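# Lift the plate onto the scale platform by suction

## Task

Set the plate down so that it lies entirely on the scale's platform, with no part of it sticking out past the platform's edge. It must stay there by itself, not because the robot is holding or pressing it. At the end, switch off suction and take the tool away from the plate.

## Robot and tools

ROBOT. One arm with seven joints (waist, shoulder, upper arm roll, elbow, forearm roll, wrist pitch, wrist roll; ranges in rad: -6.283..6.283, -2.250..2.250, -6.283..6.283, -2.580..2.580, -6.283..6.283, -2.100..2.100, -6.283..6.283). Load limits: 47.5 N m for the first four joints, 29.9 N m for the three wrist joints. The hand is a vacuum tool. Its reference is the cup point, the middle of the suction cup's rim, and the cup opens along the cup point's own +z axis. About 7 cm back from the rim the tool widens to roughly 8 cm sideways, so keep clearance there. The elbow will not quite reach fully straight.

FRAMES. Results report the cup point in the scene frame. Its origin is on the table top under the arm's base, +z is up, and +y is to the left when facing along +x. The base can be tilted relative to the table. At long reach the printed position is less accurate. Commands, unlike results, are offsets in the cup point's own axes.

execute_actions(actions). actions is a list of actions. Each action is a table of up to 15 rows, one row per control step of 1/30 s, 15 steps per action. If there are fewer rows, the last row is repeated. A row is 7 numbers in [-1, 1]: dx, dy, dz, rx, ry, rz, suction. The first six are a target offset from the cup point's pose measured when that action began (for a call's first action, the last pose a result reported). Every row counts from that same start, not from the row before. 1.0 equals 0.6 m of travel or 180 degrees; rx, ry, rz form a single rotation vector. Suction: +1 asks for full vacuum (about 55 kPa under ambient), smaller values ask for that fraction, and 0.05 or less switches it off. It keeps its last value. An empty list just returns state and images.

Each step, the controller limits the commanded pose to within 70 mm and 16 degrees of the measured pose. If it cannot satisfy both, it favours position. After an action the arm travels at most to the last limited pose, so large offsets need follow-up actions. Hand target in a result is where the controller is currently driving.

move(target, speed, blocking). target is one 7-number row with the same layout and scale as above. It is an offset from the pose in the latest result that shows one, in cup-point axes. The suction value is applied at the start. speed is the path's top speed in m/s, from 0.002 to 0.5, default 0.25; turning is capped at twice that number in rad/s. The path is straight, lasts 0.5 to 10 s, and is cut off at 10 s. It rotates the short way and does not avoid obstacles. The real cup point lags, can wander, and can exceed speed, mainly with the arm nearly straight. The result adds a move: line: done (at rest near target), off_target, moving, held (a check blocked the final step) or fault. It also gives the limits that acted and the distance left. limits=paced: the sent pose was clipped. limits=held: some steps were blocked, and the arm may then speed up sharply. With blocking=false you get a result after 0.5 s while the arm keeps going. Before any new rows or move, call wait or stop.

wait(seconds): 0 to 10; the arm keeps its last command and returns early if a running move ends. stop(): brakes a running move; it needs distance, more when fast; suction is unchanged. zoom_image(camera, region): camera is cam_high, cam_low or cam_wrist; region is [x0, y0, x1, y1] in image pixels, origin top-left, at most 504 by 504. finished_scene(scene): integer scene number; it ends the scene irreversibly after the last command has been held. Answering with no tool call ends everything.

CAMERAS. Each image is 672x504. cam_high looks down from about (0.28, 0.05, 1.24). cam_low looks in from the side at about (1.29, 0.51, 0.27). cam_wrist rides on the tool. Calibration values are given and may be off by a couple of degrees and millimetres.

RESULT LINES. end_effector_position (m) and end_effector_quat_wxyz give the cup point's pose. suction_measured is the vacuum reached, near 0 without a seal. On an airtight surface it settles up to 0.15 under the command and dips by up to 0.04 between pump cycles. part_present turns 1 at 0.50 and back to 0 below 0.45. Pose unreachable means the clearance check (which counts the base's mount as arm) altered or blocked the command. Step readings list positions during actions; HELD marks restrained steps. Joint torques have per-joint offsets and noise. MOTOR HOT appears from 60 °C; at 75 °C an OVER-TEMPERATURE FAULT lets the arm sag. Holding loads heats motors. A TORQUE FAULT (contact torque at a load limit) freezes the arm for 10 s and drops the rest of the call.

GRIPPING. Turn suction on and press the 29 mm rim flat onto a smooth, flat part of the plate, fully in contact. Keep it away from holes, seams and the plate's rim. Vacuum shortens the cup, so the held plate sits up to about 10 mm nearer the tool. Vacuum alone can lift a light object. To release, lower the plate until the platform bears it, set suction to 0, then rise at least 15 mm before it is truly free. If the cup seals on the table, switch suction off to free it.

SUGGESTED ORDER. Locate the plate and scale in the images. Hover above a flat spot of the plate, descend slowly with suction on, and confirm part_present. Lift well clear and carry the plate above the platform's centre. Lower gently until it rests, turn suction off, back away upward, and check in the images that it sits fully on the platform before finishing.

AVOID. Anything leaving the table fails the task. Avoid drops, slips, slams and strong pushes; faster moves and targets set deeper past a contact press harder. Loose objects may occasionally be nudged by outside pushes, so recheck before finishing.

Each tool is called by a JSON object that holds its "method" and its "body", one argument or row to a line.

## Session

{"method": "execute_actions", "body": {
  "actions": []
}}

Scene clock: 0.00 s.
end_effector_position=(+0.4525, -0.0120, +0.2500) suction_measured=0.00 part_present=0 end_effector_quat_wxyz=(-0.003, +0.013, +1.000, -0.005)
Joint positions: [-0.055  0.435 -0.002  1.656  0.002  1.05   3.089]
Joint velocities: [ 0.    -0.002 -0.    -0.     0.001  0.001  0.002]
Joint torques (N m, as the joint torque sensors report them, + toward a larger angle): no reading
Hand target: +0.453, -0.012, +0.250; -0.003, +0.013, +1.000, -0.005

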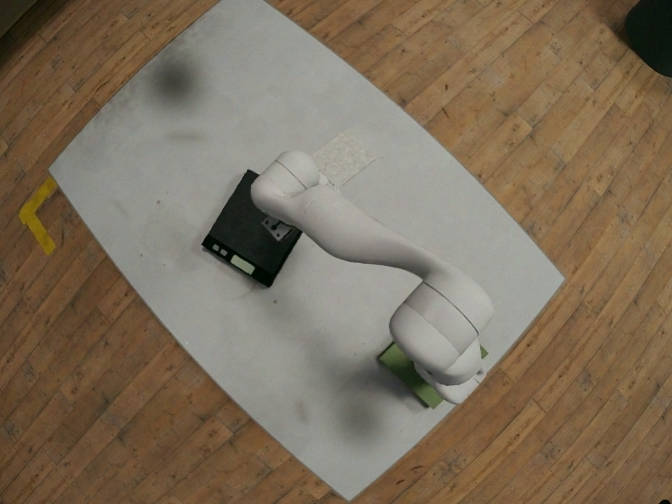

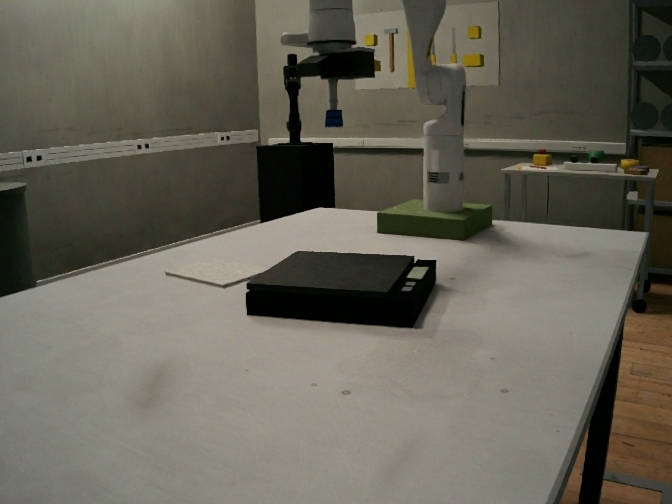

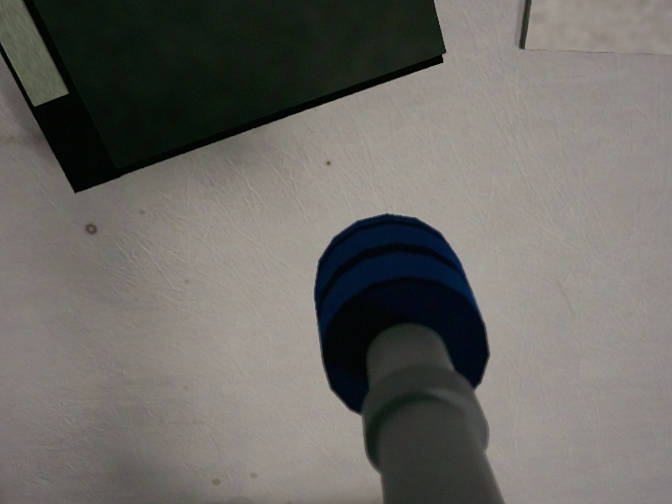

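{"method": "zoom_image", "body": {
  "camera": "cam_high",
  "region": [190, 110, 400, 300]
}}

{"method": "zoom_image", "body": {
  "camera": "cam_low",
  "region": [150, 230, 450, 340]
}}

Region (190, 110, 400, 300) of cam_high's 672x504 image, scaled by 2.400, with more detail than that image has; it fills the top 456 rows of this view, and the rest is white.

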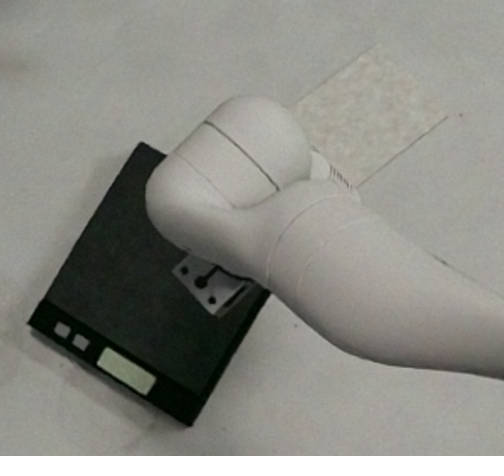

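Region (150, 230, 450, 340) of cam_low's 672x504 image, scaled by 1.680, with more detail than that image has; it fills the top 185 rows of this view, and the rest is white.

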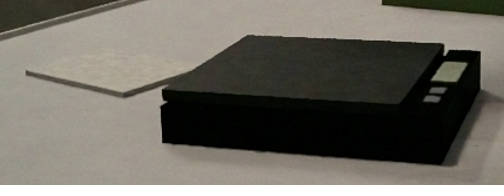

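{"method": "move", "body": {
  "target": [-0.14,-0.33,0.0,0,0,0,0],
  "speed": 0.4
}}

Scene clock: 1.57 s.
end_effector_position=(+0.5304, -0.2127, +0.2509) suction_measured=0.00 part_present=0 end_effector_quat_wxyz=(-0.003, +0.013, +1.000, -0.005)
Joint positions: [ 0.281  0.699  0.057  1.187 -0.037  1.255  3.483]
Joint velocities: [ 0.001  0.007  0.001 -0.001 -0.001  0.     0.001]
Joint torques (N m, as the joint torque sensors report them, + toward a larger angle): [  0.06 -19.15   1.    -7.78   0.24  -0.12   0.11]
Hand target: +0.530, -0.213, +0.251; -0.004, +0.013, +1.000, -0.005
Off the commanded pose: 0.001 m, 0 deg.
move: done
camera_calibration (this result's frames):
cam_wrist: T_world_to_cam=[[-0.0887693, -0.996046, 0.00349061, -0.153238], [-0.926249, 0.0838367, 0.367469, 0.42124], [-0.366309, 0.0293868, -0.930029, 0.535775], [0, 0, 0, 1]] pos_world=[0.572829, -0.203692, 0.344029]

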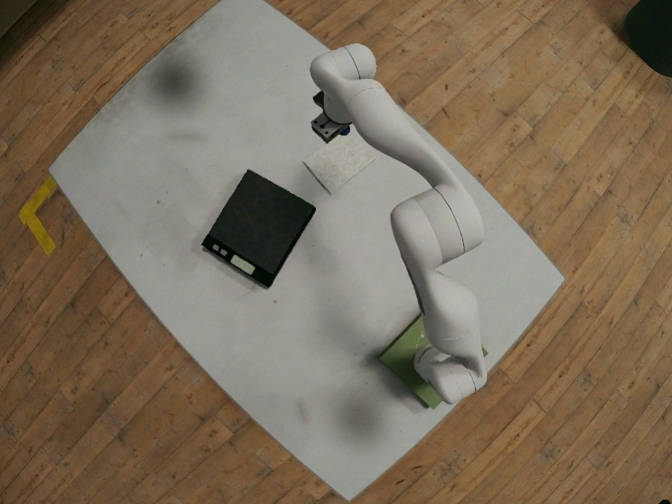

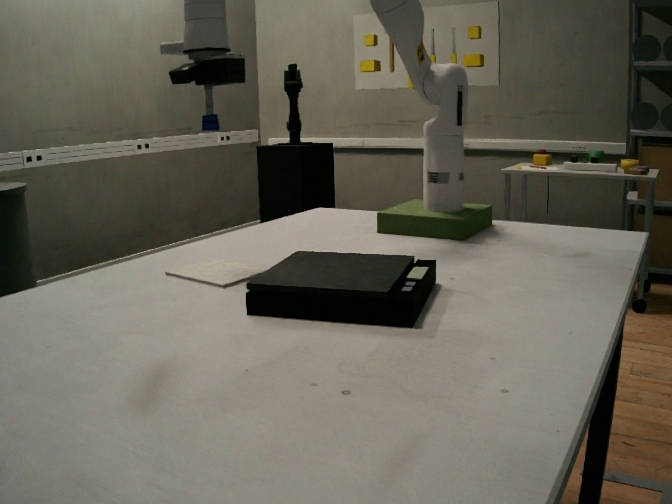

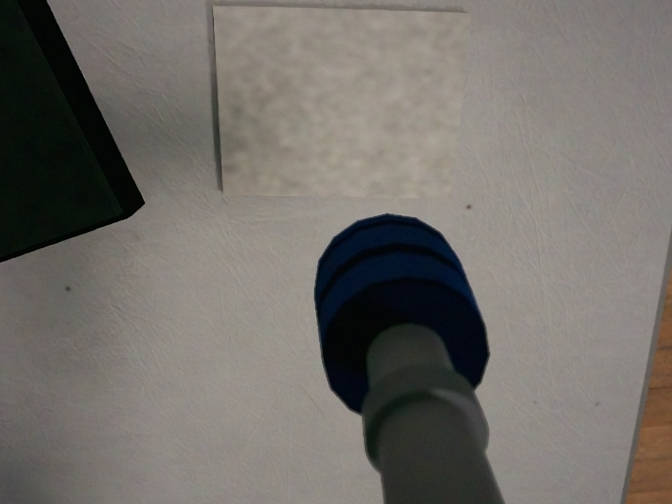

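{"method": "move", "body": {
  "target": [-0.017,0.017,0.375,0,0,0,0],
  "speed": 0.35
}}

{"method": "move", "body": {
  "target": [0,0,0.035,0,0,0,1],
  "speed": 0.04
}}

Scene clock: 3.10 s.
end_effector_position=(+0.5389, -0.2042, +0.0260) suction_measured=0.00 part_present=0 end_effector_quat_wxyz=(-0.003, +0.013, +1.000, -0.004)
Joint positions: [ 0.269  1.007  0.037  1.362 -0.044  0.772  3.466]
Joint velocities: [ 0.     0.003 -0.002 -0.    -0.     0.     0.003]
Joint torques (N m, as the joint torque sensors report them, + toward a larger angle): [  0.05 -21.     1.14  -5.95   0.34  -0.14   0.08]
Hand target: +0.539, -0.204, +0.026; -0.003, +0.013, +1.000, -0.004
Off the commanded pose: 0.001 m, 0 deg.
move: done
camera_calibration (this result's frames):
cam_wrist: T_world_to_cam=[[-0.0882113, -0.996098, 0.00261945, -0.1435], [-0.926565, 0.0830183, 0.366859, 0.511076], [-0.365646, 0.0299341, -0.930273, 0.329159], [0, 0, 0, 1]] pos_world=[0.581243, -0.195222, 0.11909]

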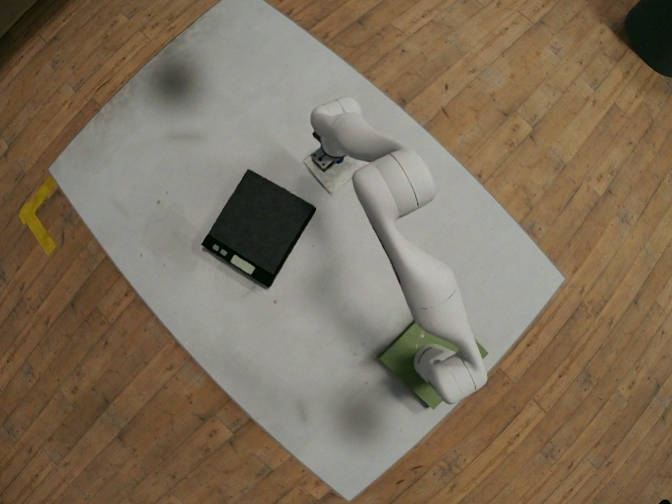

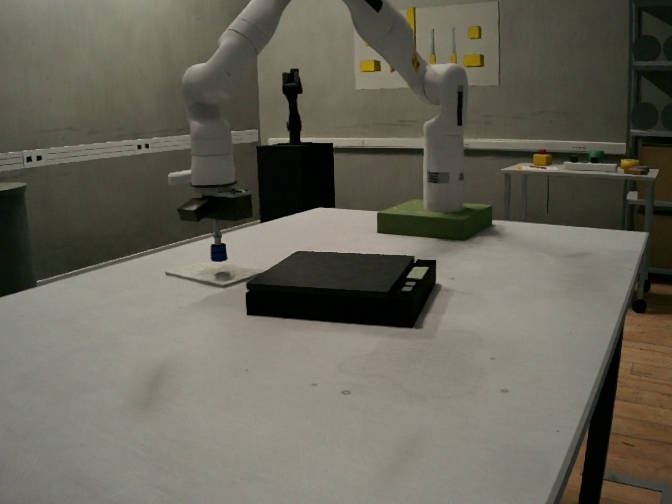

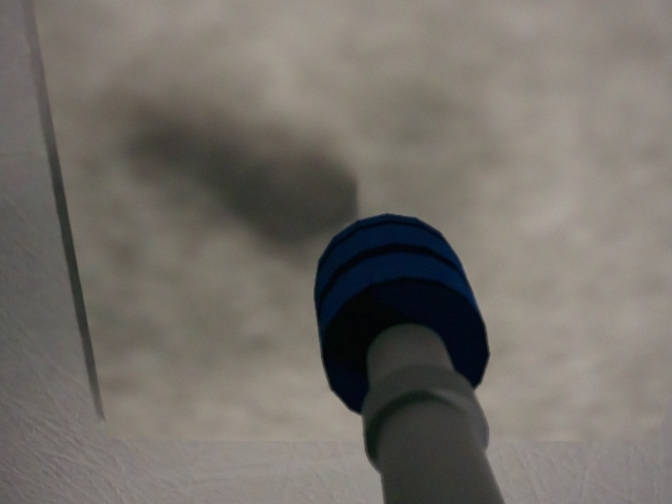

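Scene clock: 3.90 s.
end_effector_position=(+0.5384, -0.2042, +0.0047) suction_measured=0.34 part_present=0 end_effector_quat_wxyz=(-0.003, +0.013, +1.000, -0.004)
Joint positions: [ 0.27   1.044  0.035  1.361 -0.045  0.736  3.467]
Joint velocities: [-0.     0.003 -0.    -0.     0.    -0.    -0.001]
Joint torques (N m, as the joint torque sensors report them, + toward a larger angle): [  0.12 -22.07   1.1   -5.74   0.32  -0.15   0.11]
Hand target: +0.539, -0.204, +0.005; -0.003, +0.013, +1.000, -0.004
Off the commanded pose: 0.000 m, 0 deg.
move: done
camera_calibration (this result's frames):
cam_wrist: T_world_to_cam=[[-0.0881909, -0.996101, 0.00232307, -0.143499], [-0.926334, 0.082871, 0.367475, 0.518298], [-0.366234, 0.030256, -0.930031, 0.30956], [0, 0, 0, 1]] pos_world=[0.580833, -0.195257, 0.0977728]

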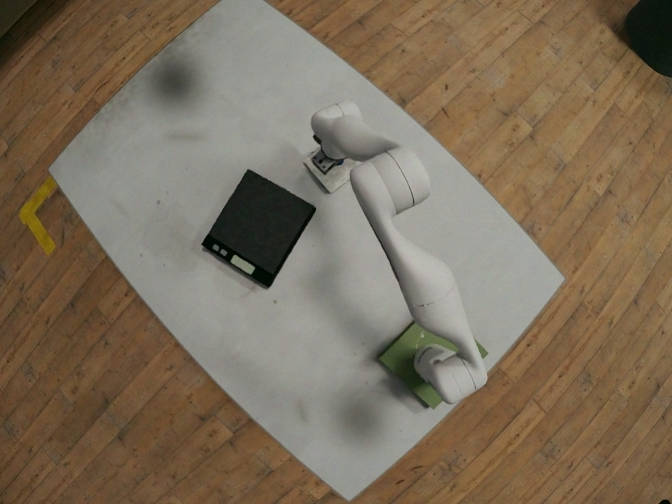

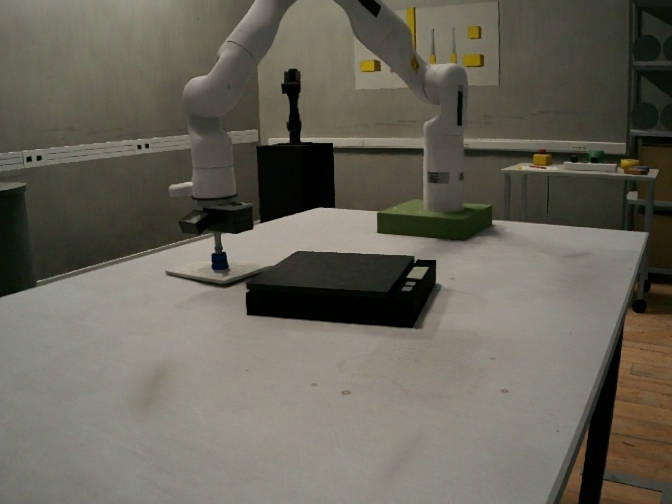

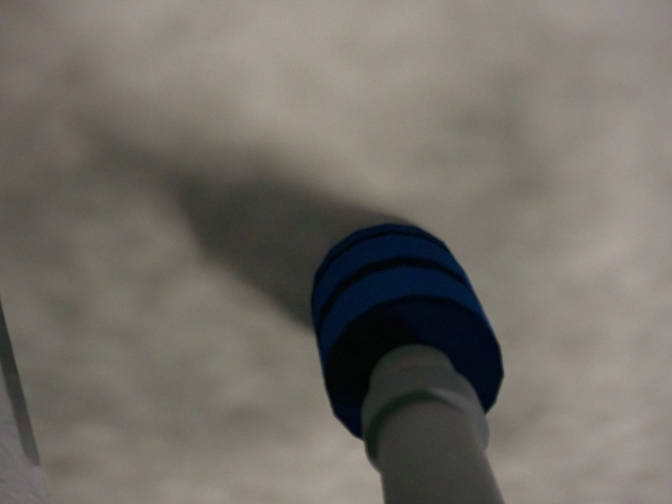

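{"method": "wait", "body": {
  "seconds": 1
}}

Scene clock: 4.93 s.
end_effector_position=(+0.5387, -0.2043, +0.0050) suction_measured=0.99 part_present=1 end_effector_quat_wxyz=(-0.003, +0.013, +1.000, -0.004)
Joint positions: [ 0.27   1.044  0.035  1.36  -0.045  0.736  3.467]
Joint velocities: [ 0.    -0.     0.001 -0.001 -0.    -0.    -0.001]
Joint torques (N m, as the joint torque sensors report them, + toward a larger angle): [  0.16 -21.84   1.18  -5.8    0.3   -0.21   0.06]
Hand target: +0.539, -0.204, +0.005; -0.003, +0.013, +1.000, -0.004
Off the commanded pose: 0.000 m, 0 deg.
wait: 1.00 s; at rest by 0.13 s
camera_calibration (this result's frames):
cam_wrist: T_world_to_cam=[[-0.0882097, -0.996099, 0.00252243, -0.143588], [-0.926578, 0.0829822, 0.366834, 0.518615], [-0.365612, 0.0300211, -0.930283, 0.309552], [0, 0, 0, 1]] pos_world=[0.581047, -0.195357, 0.0980879]

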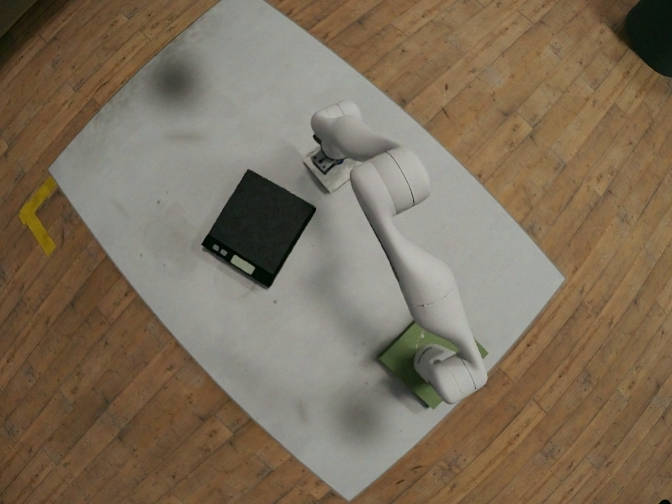

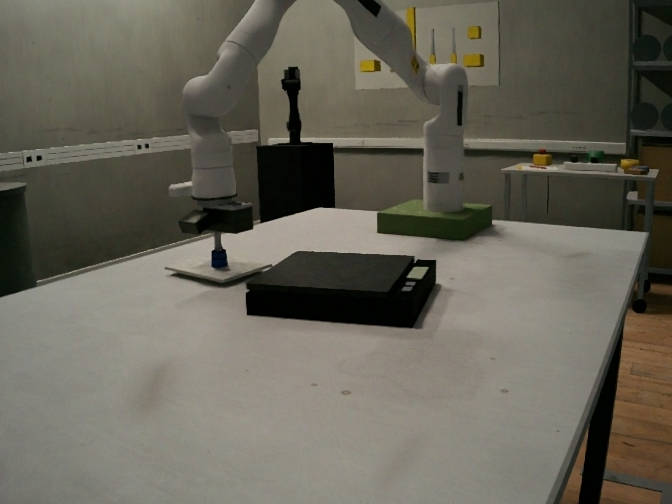

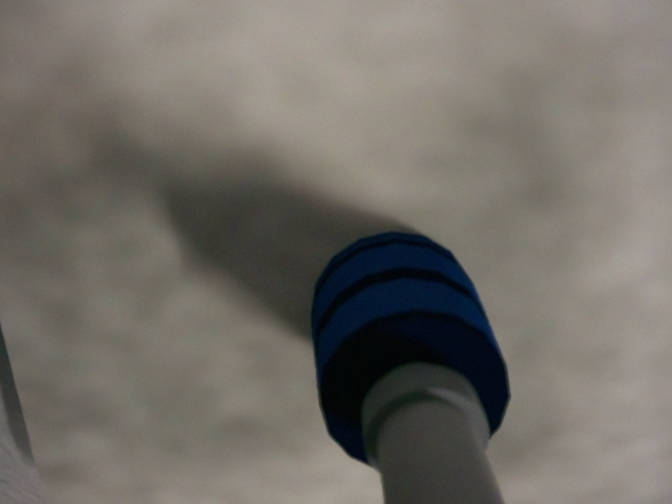

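{"method": "move", "body": {
  "target": [0,0,-0.115,0,0,0,1],
  "speed": 0.2
}}

{"method": "move", "body": {
  "target": [-0.035,0.436,-0.004,0,0,-0.117,1],
  "speed": 0.3
}}

{"method": "zoom_image", "body": {
  "camera": "cam_low",
  "region": [230, 200, 450, 340]
}}

{"method": "zoom_image", "body": {
  "camera": "cam_high",
  "region": [180, 150, 340, 300]
}}

Scene clock: 5.90 s.
end_effector_position=(+0.5392, -0.2039, +0.0738) suction_measured=0.96 part_present=1 end_effector_quat_wxyz=(-0.003, +0.013, +1.000, -0.005)
Joint positions: [ 0.266  0.928  0.041  1.353 -0.042  0.861  3.465]
Joint velocities: [-0.    -0.004 -0.     0.     0.     0.     0.   ]
Joint torques (N m, as the joint torque sensors report them, + toward a larger angle): [  0.08 -21.11   1.07  -6.51   0.34  -0.12   0.13]
Hand target: +0.539, -0.204, +0.074; -0.003, +0.013, +1.000, -0.005
Off the commanded pose: 0.000 m, 0 deg.
move: done
camera_calibration (this result's frames):
cam_wrist: T_world_to_cam=[[-0.0882779, -0.996092, 0.00275625, -0.143264], [-0.926407, 0.0831183, 0.367235, 0.493759], [-0.366029, 0.0298653, -0.930124, 0.373918], [0, 0, 0, 1]] pos_world=[0.581639, -0.194911, 0.166859]

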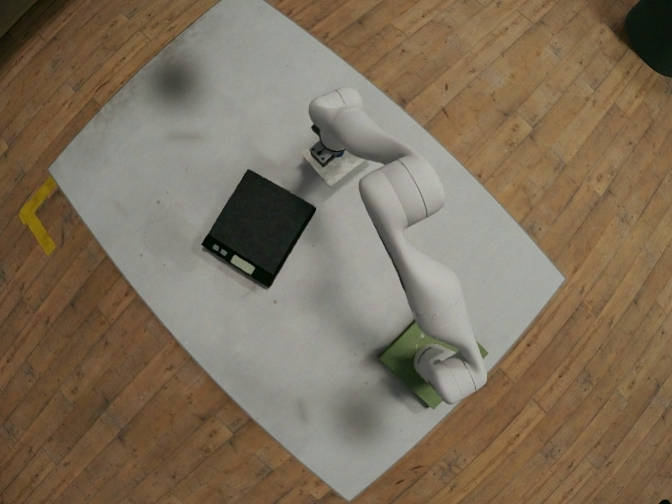

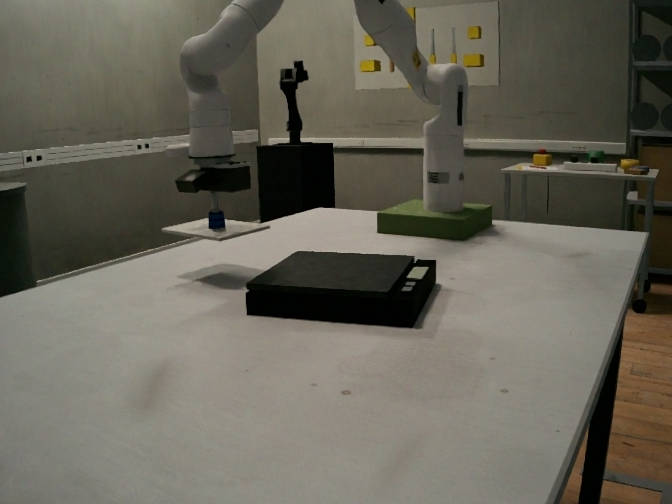

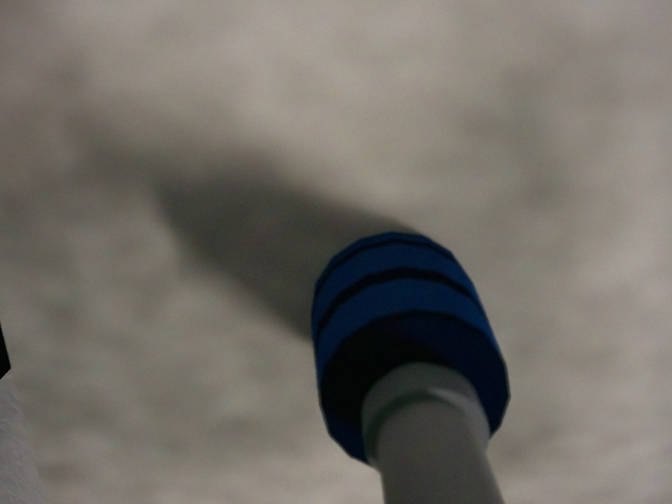

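Scene clock: 7.20 s.
end_effector_position=(+0.5682, +0.0568, +0.0741) suction_measured=0.98 part_present=1 end_effector_quat_wxyz=(-0.004, -0.170, +0.985, -0.004)
Joint positions: [-0.16   0.912 -0.025  1.375  0.027  0.853  3.32 ]
Joint velocities: [-0.007  0.001 -0.005 -0.001  0.002  0.001 -0.002]
Joint torques (N m, as the joint torque sensors report them, + toward a larger angle): [  0.07 -21.09   0.62  -6.55   0.32  -0.13   0.19]
Hand target: +0.568, +0.057, +0.074; -0.004, -0.170, +0.985, -0.004
Off the commanded pose: 0.001 m, 0 deg.
move: done
camera_calibration (this result's frames):
cam_wrist: T_world_to_cam=[[0.274765, -0.961511, -0.000488845, -0.0889637], [-0.893527, -0.255525, 0.369209, 0.49923], [-0.355124, -0.101009, -0.929346, 0.378197], [0, 0, 0, 1]] pos_world=[0.604827, 0.0802275, 0.167111]

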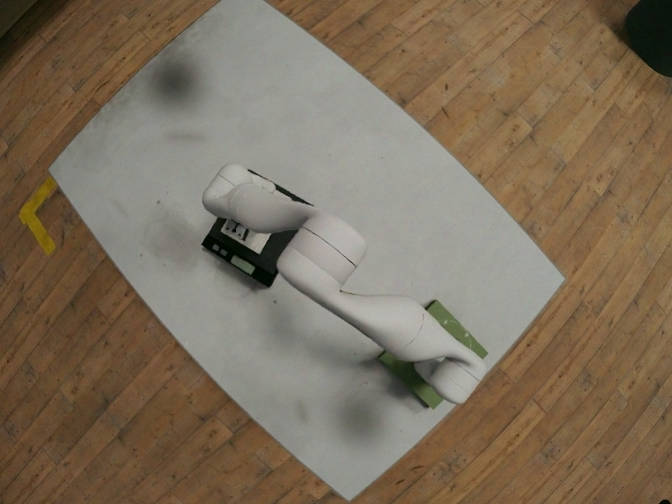

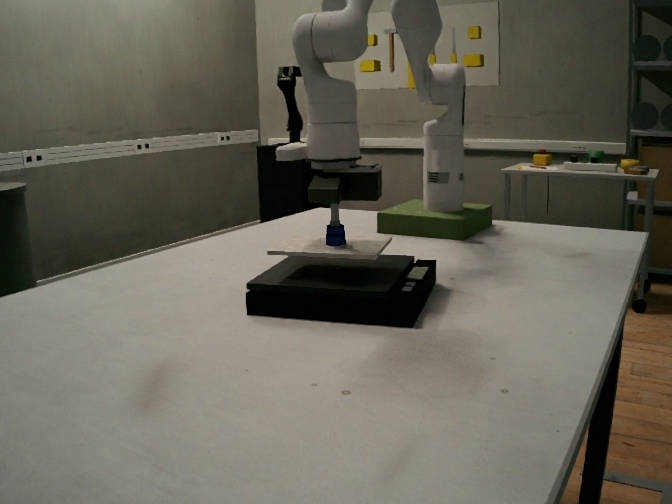

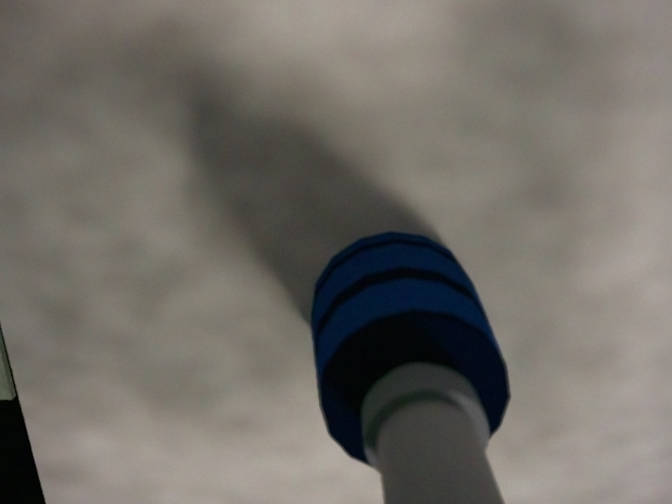

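Region (230, 200, 450, 340) of cam_low's 672x504 image, scaled by 2.291, with more detail than that image has; it fills the top 321 rows of this view, and the rest is white.

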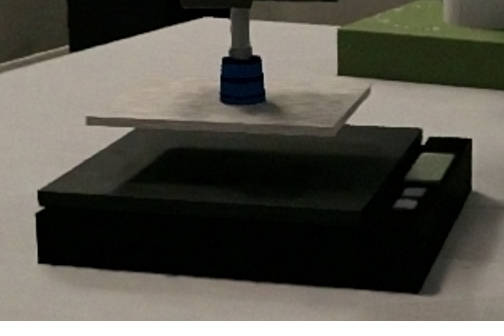

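Region (180, 150, 340, 300) of cam_high's 672x504 image, scaled by 3.150, with more detail than that image has; it fills the top 472 rows of this view, and the rest is white.

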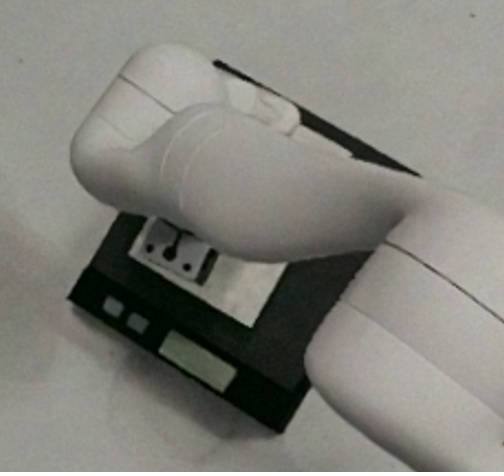

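{"method": "move", "body": {
  "target": [0,0,0.052,0,0,0,1],
  "speed": 0.05
}}

{"method": "zoom_image", "body": {
  "camera": "cam_low",
  "region": [230, 200, 450, 340]
}}

Scene clock: 8.17 s.
end_effector_position=(+0.5679, +0.0566, +0.0430) suction_measured=0.99 part_present=1 end_effector_quat_wxyz=(-0.004, -0.170, +0.985, -0.003)
Joint positions: [-0.16   0.963 -0.025  1.384  0.03   0.793  3.318]
Joint velocities: [ 0.     0.004  0.002  0.    -0.    -0.001 -0.001]
Joint torques (N m, as the joint torque sensors report them, + toward a larger angle): [  0.02 -21.19   0.71  -6.18   0.27  -0.14   0.11]
Hand target: +0.568, +0.057, +0.043; -0.004, -0.170, +0.985, -0.003
Off the commanded pose: 0.000 m, 0 deg.
move: done
camera_calibration (this result's frames):
cam_wrist: T_world_to_cam=[[0.274798, -0.961502, -0.000607946, -0.0891209], [-0.893598, -0.255625, 0.36897, 0.51048], [-0.354921, -0.100849, -0.929441, 0.349105], [0, 0, 0, 1]] pos_world=[0.604558, 0.0800082, 0.136067]

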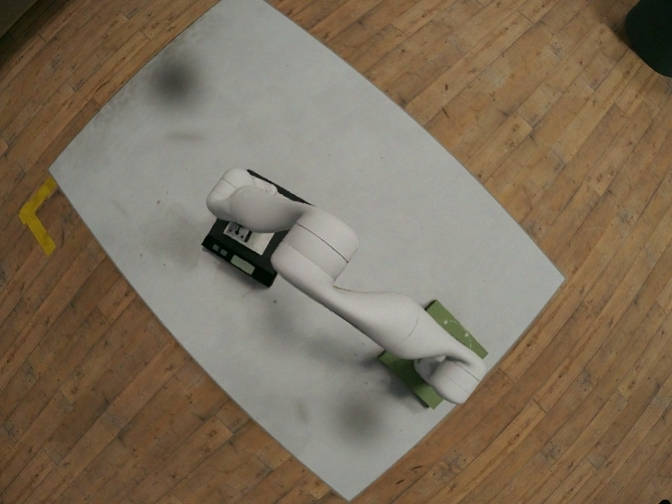

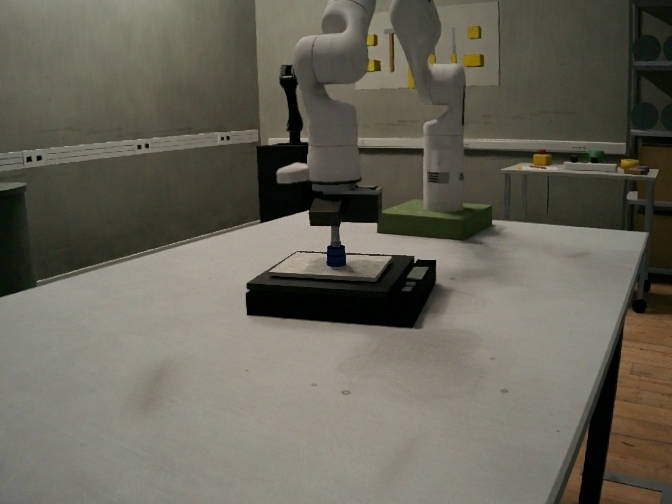

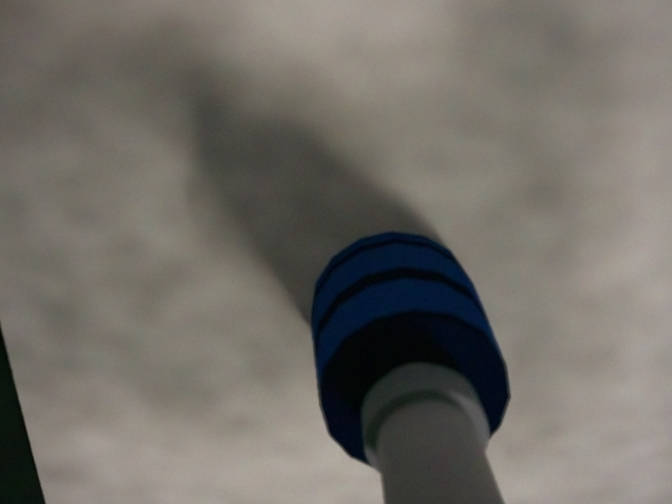

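Region (230, 200, 450, 340) of cam_low's 672x504 image, scaled by 2.291, with more detail than that image has; it fills the top 321 rows of this view, and the rest is white.

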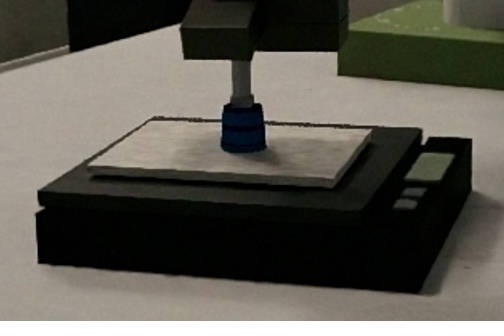

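{"method": "execute_actions", "body": {
  "actions": [
    [[0,0,0.002,0,0,0,1],[0,0,0.004,0,0,0,1],[0,0,0.006,0,0,0,1],[0,0,0.008,0,0,0,1]]
  ]
}}

Scene clock: 8.73 s.
end_effector_position=(+0.5688, +0.0567, +0.0400) suction_measured=0.98 part_present=1 end_effector_quat_wxyz=(-0.002, -0.170, +0.985, -0.004)
Joint positions: [-0.16   0.968 -0.025  1.384  0.03   0.785  3.318]
Joint velocities: [-0.     0.001 -0.002  0.    -0.    -0.     0.003]
Joint torques (N m, as the joint torque sensors report them, + toward a larger angle): [ -0.03 -18.98   0.53  -5.78   0.38  -0.53  -0.03]
Hand target: +0.568, +0.057, +0.038; -0.004, -0.170, +0.985, -0.003
Off the commanded pose: 0.002 m, 0 deg.
Step readings (end_effector_position):
0: (+0.5679, +0.0566, +0.0429)
1: (+0.5679, +0.0566, +0.0427)
2: (+0.5679, +0.0566, +0.0420)
4: (+0.5679, +0.0566, +0.0400)
8: (+0.5688, +0.0567, +0.0400)
15: end_effector_position above
camera_calibration (this result's frames):
cam_wrist: T_world_to_cam=[[0.274711, -0.961527, -0.000238866, -0.0892522], [-0.894623, -0.255687, 0.366435, 0.513059], [-0.352398, -0.10045, -0.930444, 0.34521], [0, 0, 0, 1]] pos_world=[0.605165, 0.0800409, 0.133174]

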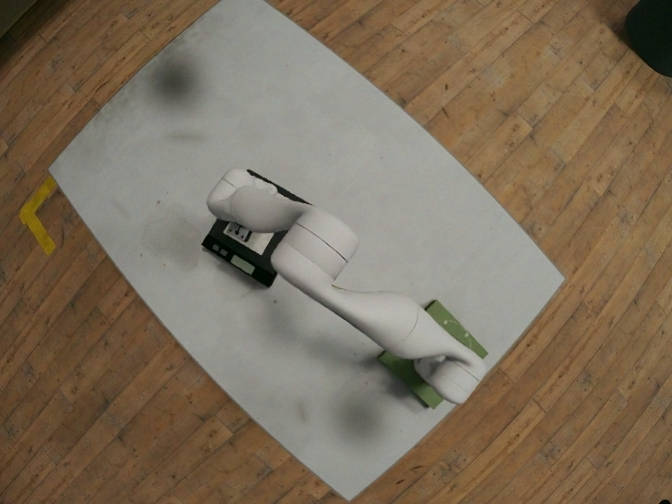

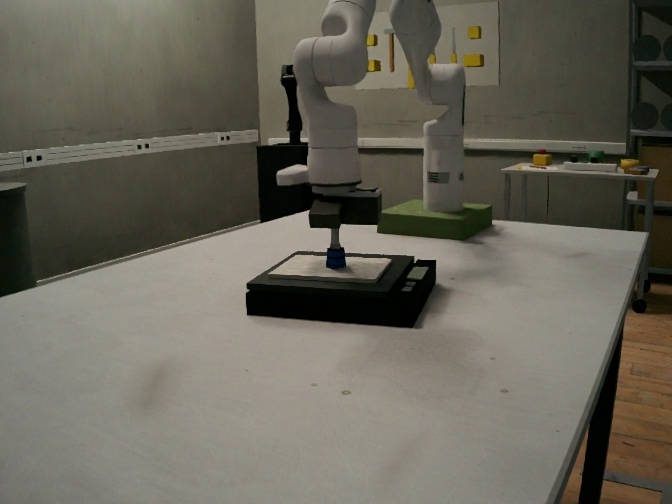

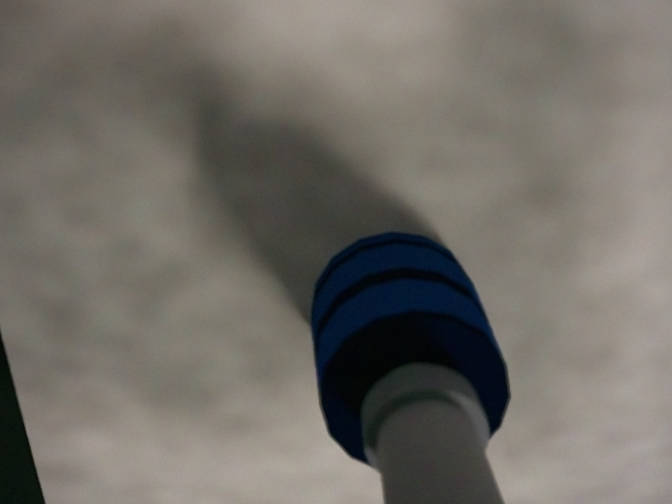

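{"method": "execute_actions", "body": {
  "actions": [
    [[0,0,0,0,0,0,0]]
  ]
}}

{"method": "wait", "body": {
  "seconds": 0.5
}}

{"method": "move", "body": {
  "target": [0.05,0,-0.33,0,0,0,0],
  "speed": 0.3
}}

Scene clock: 9.90 s.
end_effector_position=(+0.5698, +0.0570, +0.0425) suction_measured=0.00 part_present=0 end_effector_quat_wxyz=(-0.000, -0.170, +0.985, -0.004)
Joint positions: [-0.16   0.964 -0.025  1.384  0.03   0.786  3.318]
Joint velocities: [ 0.    -0.002 -0.001 -0.001  0.001 -0.     0.001]
Joint torques (N m, as the joint torque sensors report them, + toward a larger angle): [  0.11 -17.54   0.73  -5.74   0.3   -0.9    0.18]
Hand target: +0.569, +0.057, +0.040; -0.002, -0.170, +0.985, -0.004
Off the commanded pose: 0.003 m, 0 deg.
Step readings (end_effector_position):
0: (+0.5688, +0.0567, +0.0400)
1: (+0.5690, +0.0567, +0.0404)
2: (+0.5694, +0.0569, +0.0414)
4: (+0.5699, +0.0570, +0.0423)
8: (+0.5698, +0.0570, +0.0425)
15: end_effector_position above
camera_calibration (this result's frames):
cam_wrist: T_world_to_cam=[[0.27476, -0.961513, 0.000175885, -0.0893518], [-0.895826, -0.255923, 0.363318, 0.513959], [-0.349289, -0.0999827, -0.931665, 0.346201], [0, 0, 0, 1]] pos_world=[0.605892, 0.080235, 0.135828]

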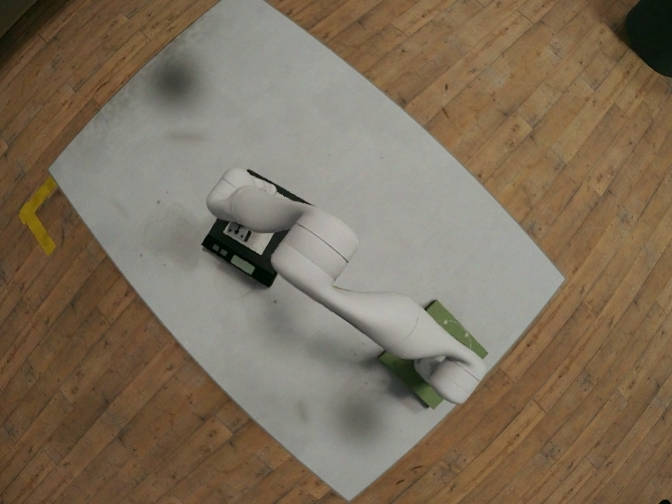

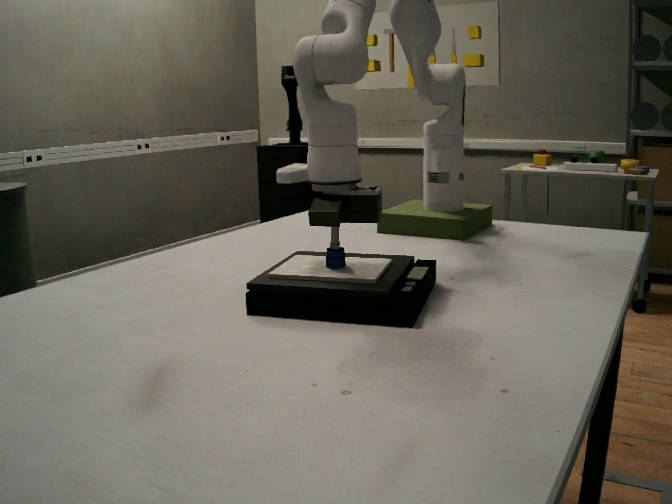

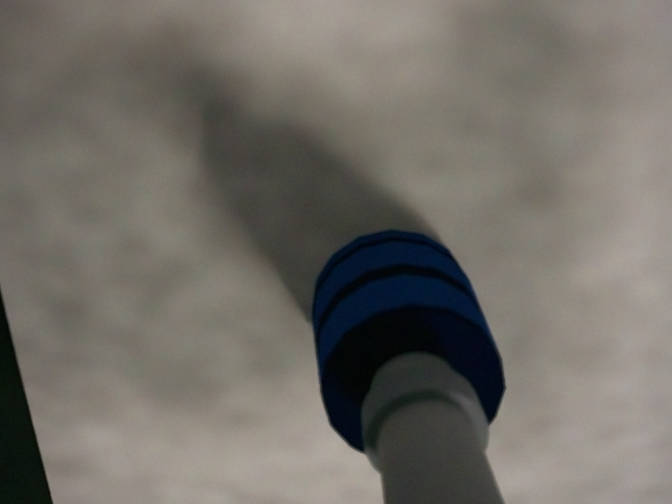

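Scene clock: 10.40 s.
end_effector_position=(+0.5698, +0.0570, +0.0425) suction_measured=0.00 part_present=0 end_effector_quat_wxyz=(-0.000, -0.170, +0.985, -0.004)
Joint positions: [-0.16   0.964 -0.025  1.384  0.03   0.786  3.318]
Joint velocities: [ 0.     0.001  0.     0.    -0.    -0.     0.   ]
Joint torques (N m, as the joint torque sensors report them, + toward a larger angle): [  0.09 -17.55   0.75  -5.77   0.35  -0.87   0.12]
Hand target: +0.569, +0.057, +0.040; -0.002, -0.170, +0.985, -0.004
Off the commanded pose: 0.003 m, 0 deg.
wait: 0.50 s; at rest by 0.17 s
camera_calibration (this result's frames):
cam_wrist: T_world_to_cam=[[0.27476, -0.961513, 0.000176476, -0.0893519], [-0.895827, -0.255923, 0.363315, 0.513959], [-0.349287, -0.0999825, -0.931666, 0.346201], [0, 0, 0, 1]] pos_world=[0.605892, 0.080235, 0.135831]

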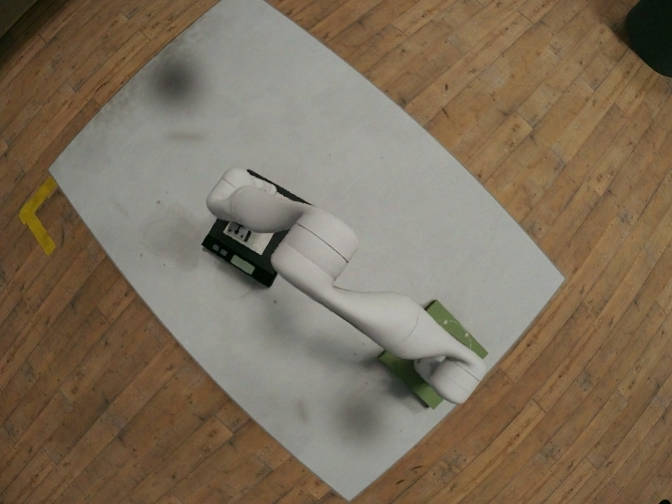

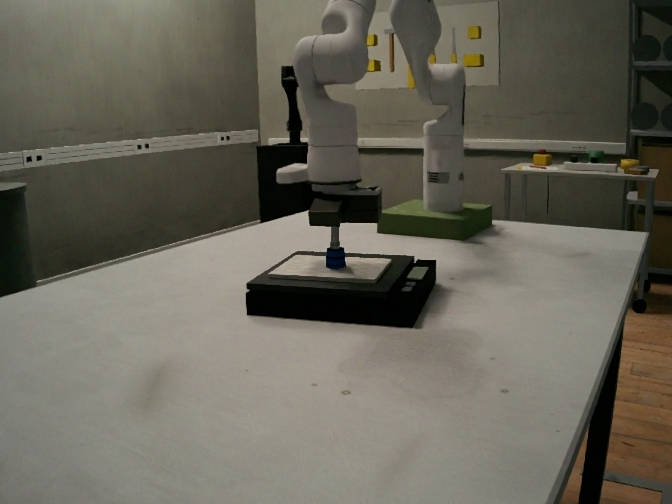

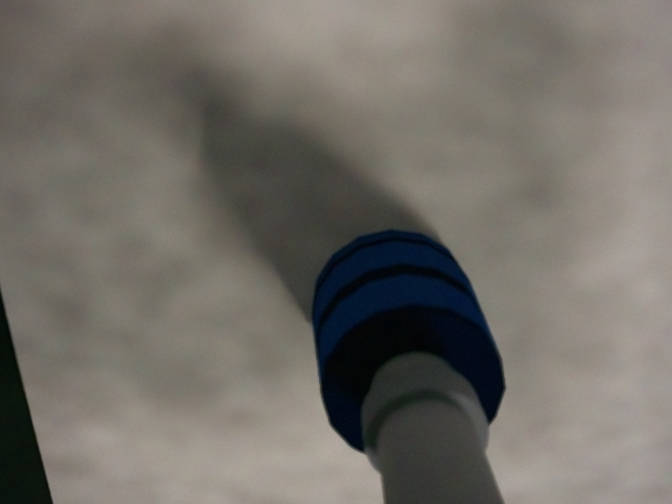

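Scene clock: 11.53 s.
end_effector_position=(+0.5422, +0.0482, +0.2405) suction_measured=0.00 part_present=0 end_effector_quat_wxyz=(-0.001, -0.170, +0.985, -0.004)
Joint positions: [-0.149  0.636 -0.024  1.331  0.017  1.167  3.337]
Joint velocities: [ 0.    -0.003 -0.002  0.    -0.     0.001 -0.002]
Joint torques (N m, as the joint torque sensors report them, + toward a larger angle): [ -0.07 -17.89   0.52  -7.61   0.26  -0.02   0.11]
Hand target: +0.542, +0.048, +0.241; -0.000, -0.170, +0.986, -0.004
Off the commanded pose: 0.001 m, 0 deg.
move: done
camera_calibration (this result's frames):
cam_wrist: T_world_to_cam=[[0.27444, -0.961604, 0.00103016, -0.0902022], [-0.895816, -0.255275, 0.363797, 0.414875], [-0.349565, -0.100763, -0.931478, 0.520302], [0, 0, 0, 1]] pos_world=[0.578286, 0.0715957, 0.333812]

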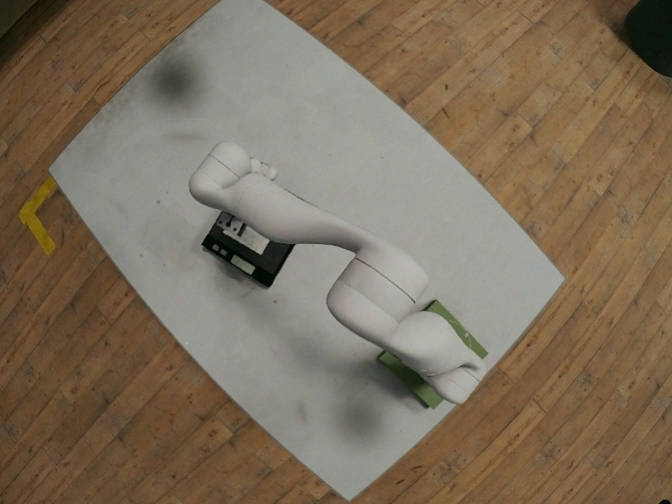

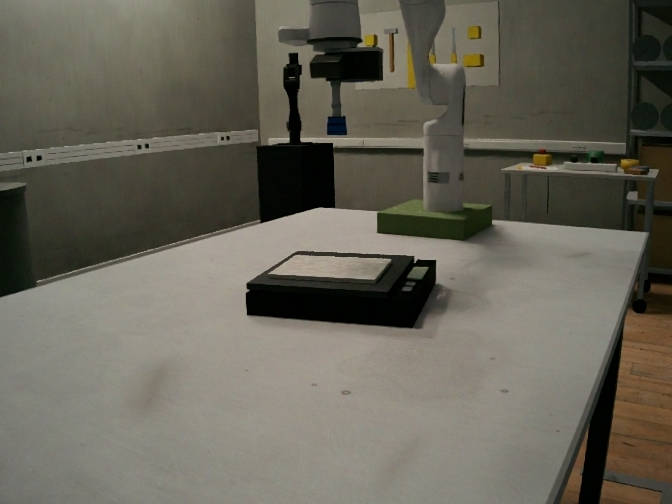

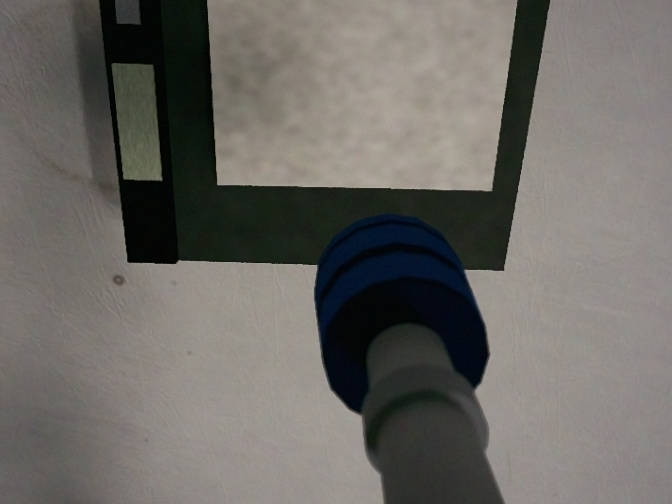

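{"method": "finished_scene", "body": {
  "scene": 1
}}

The scene is finished: the task was done.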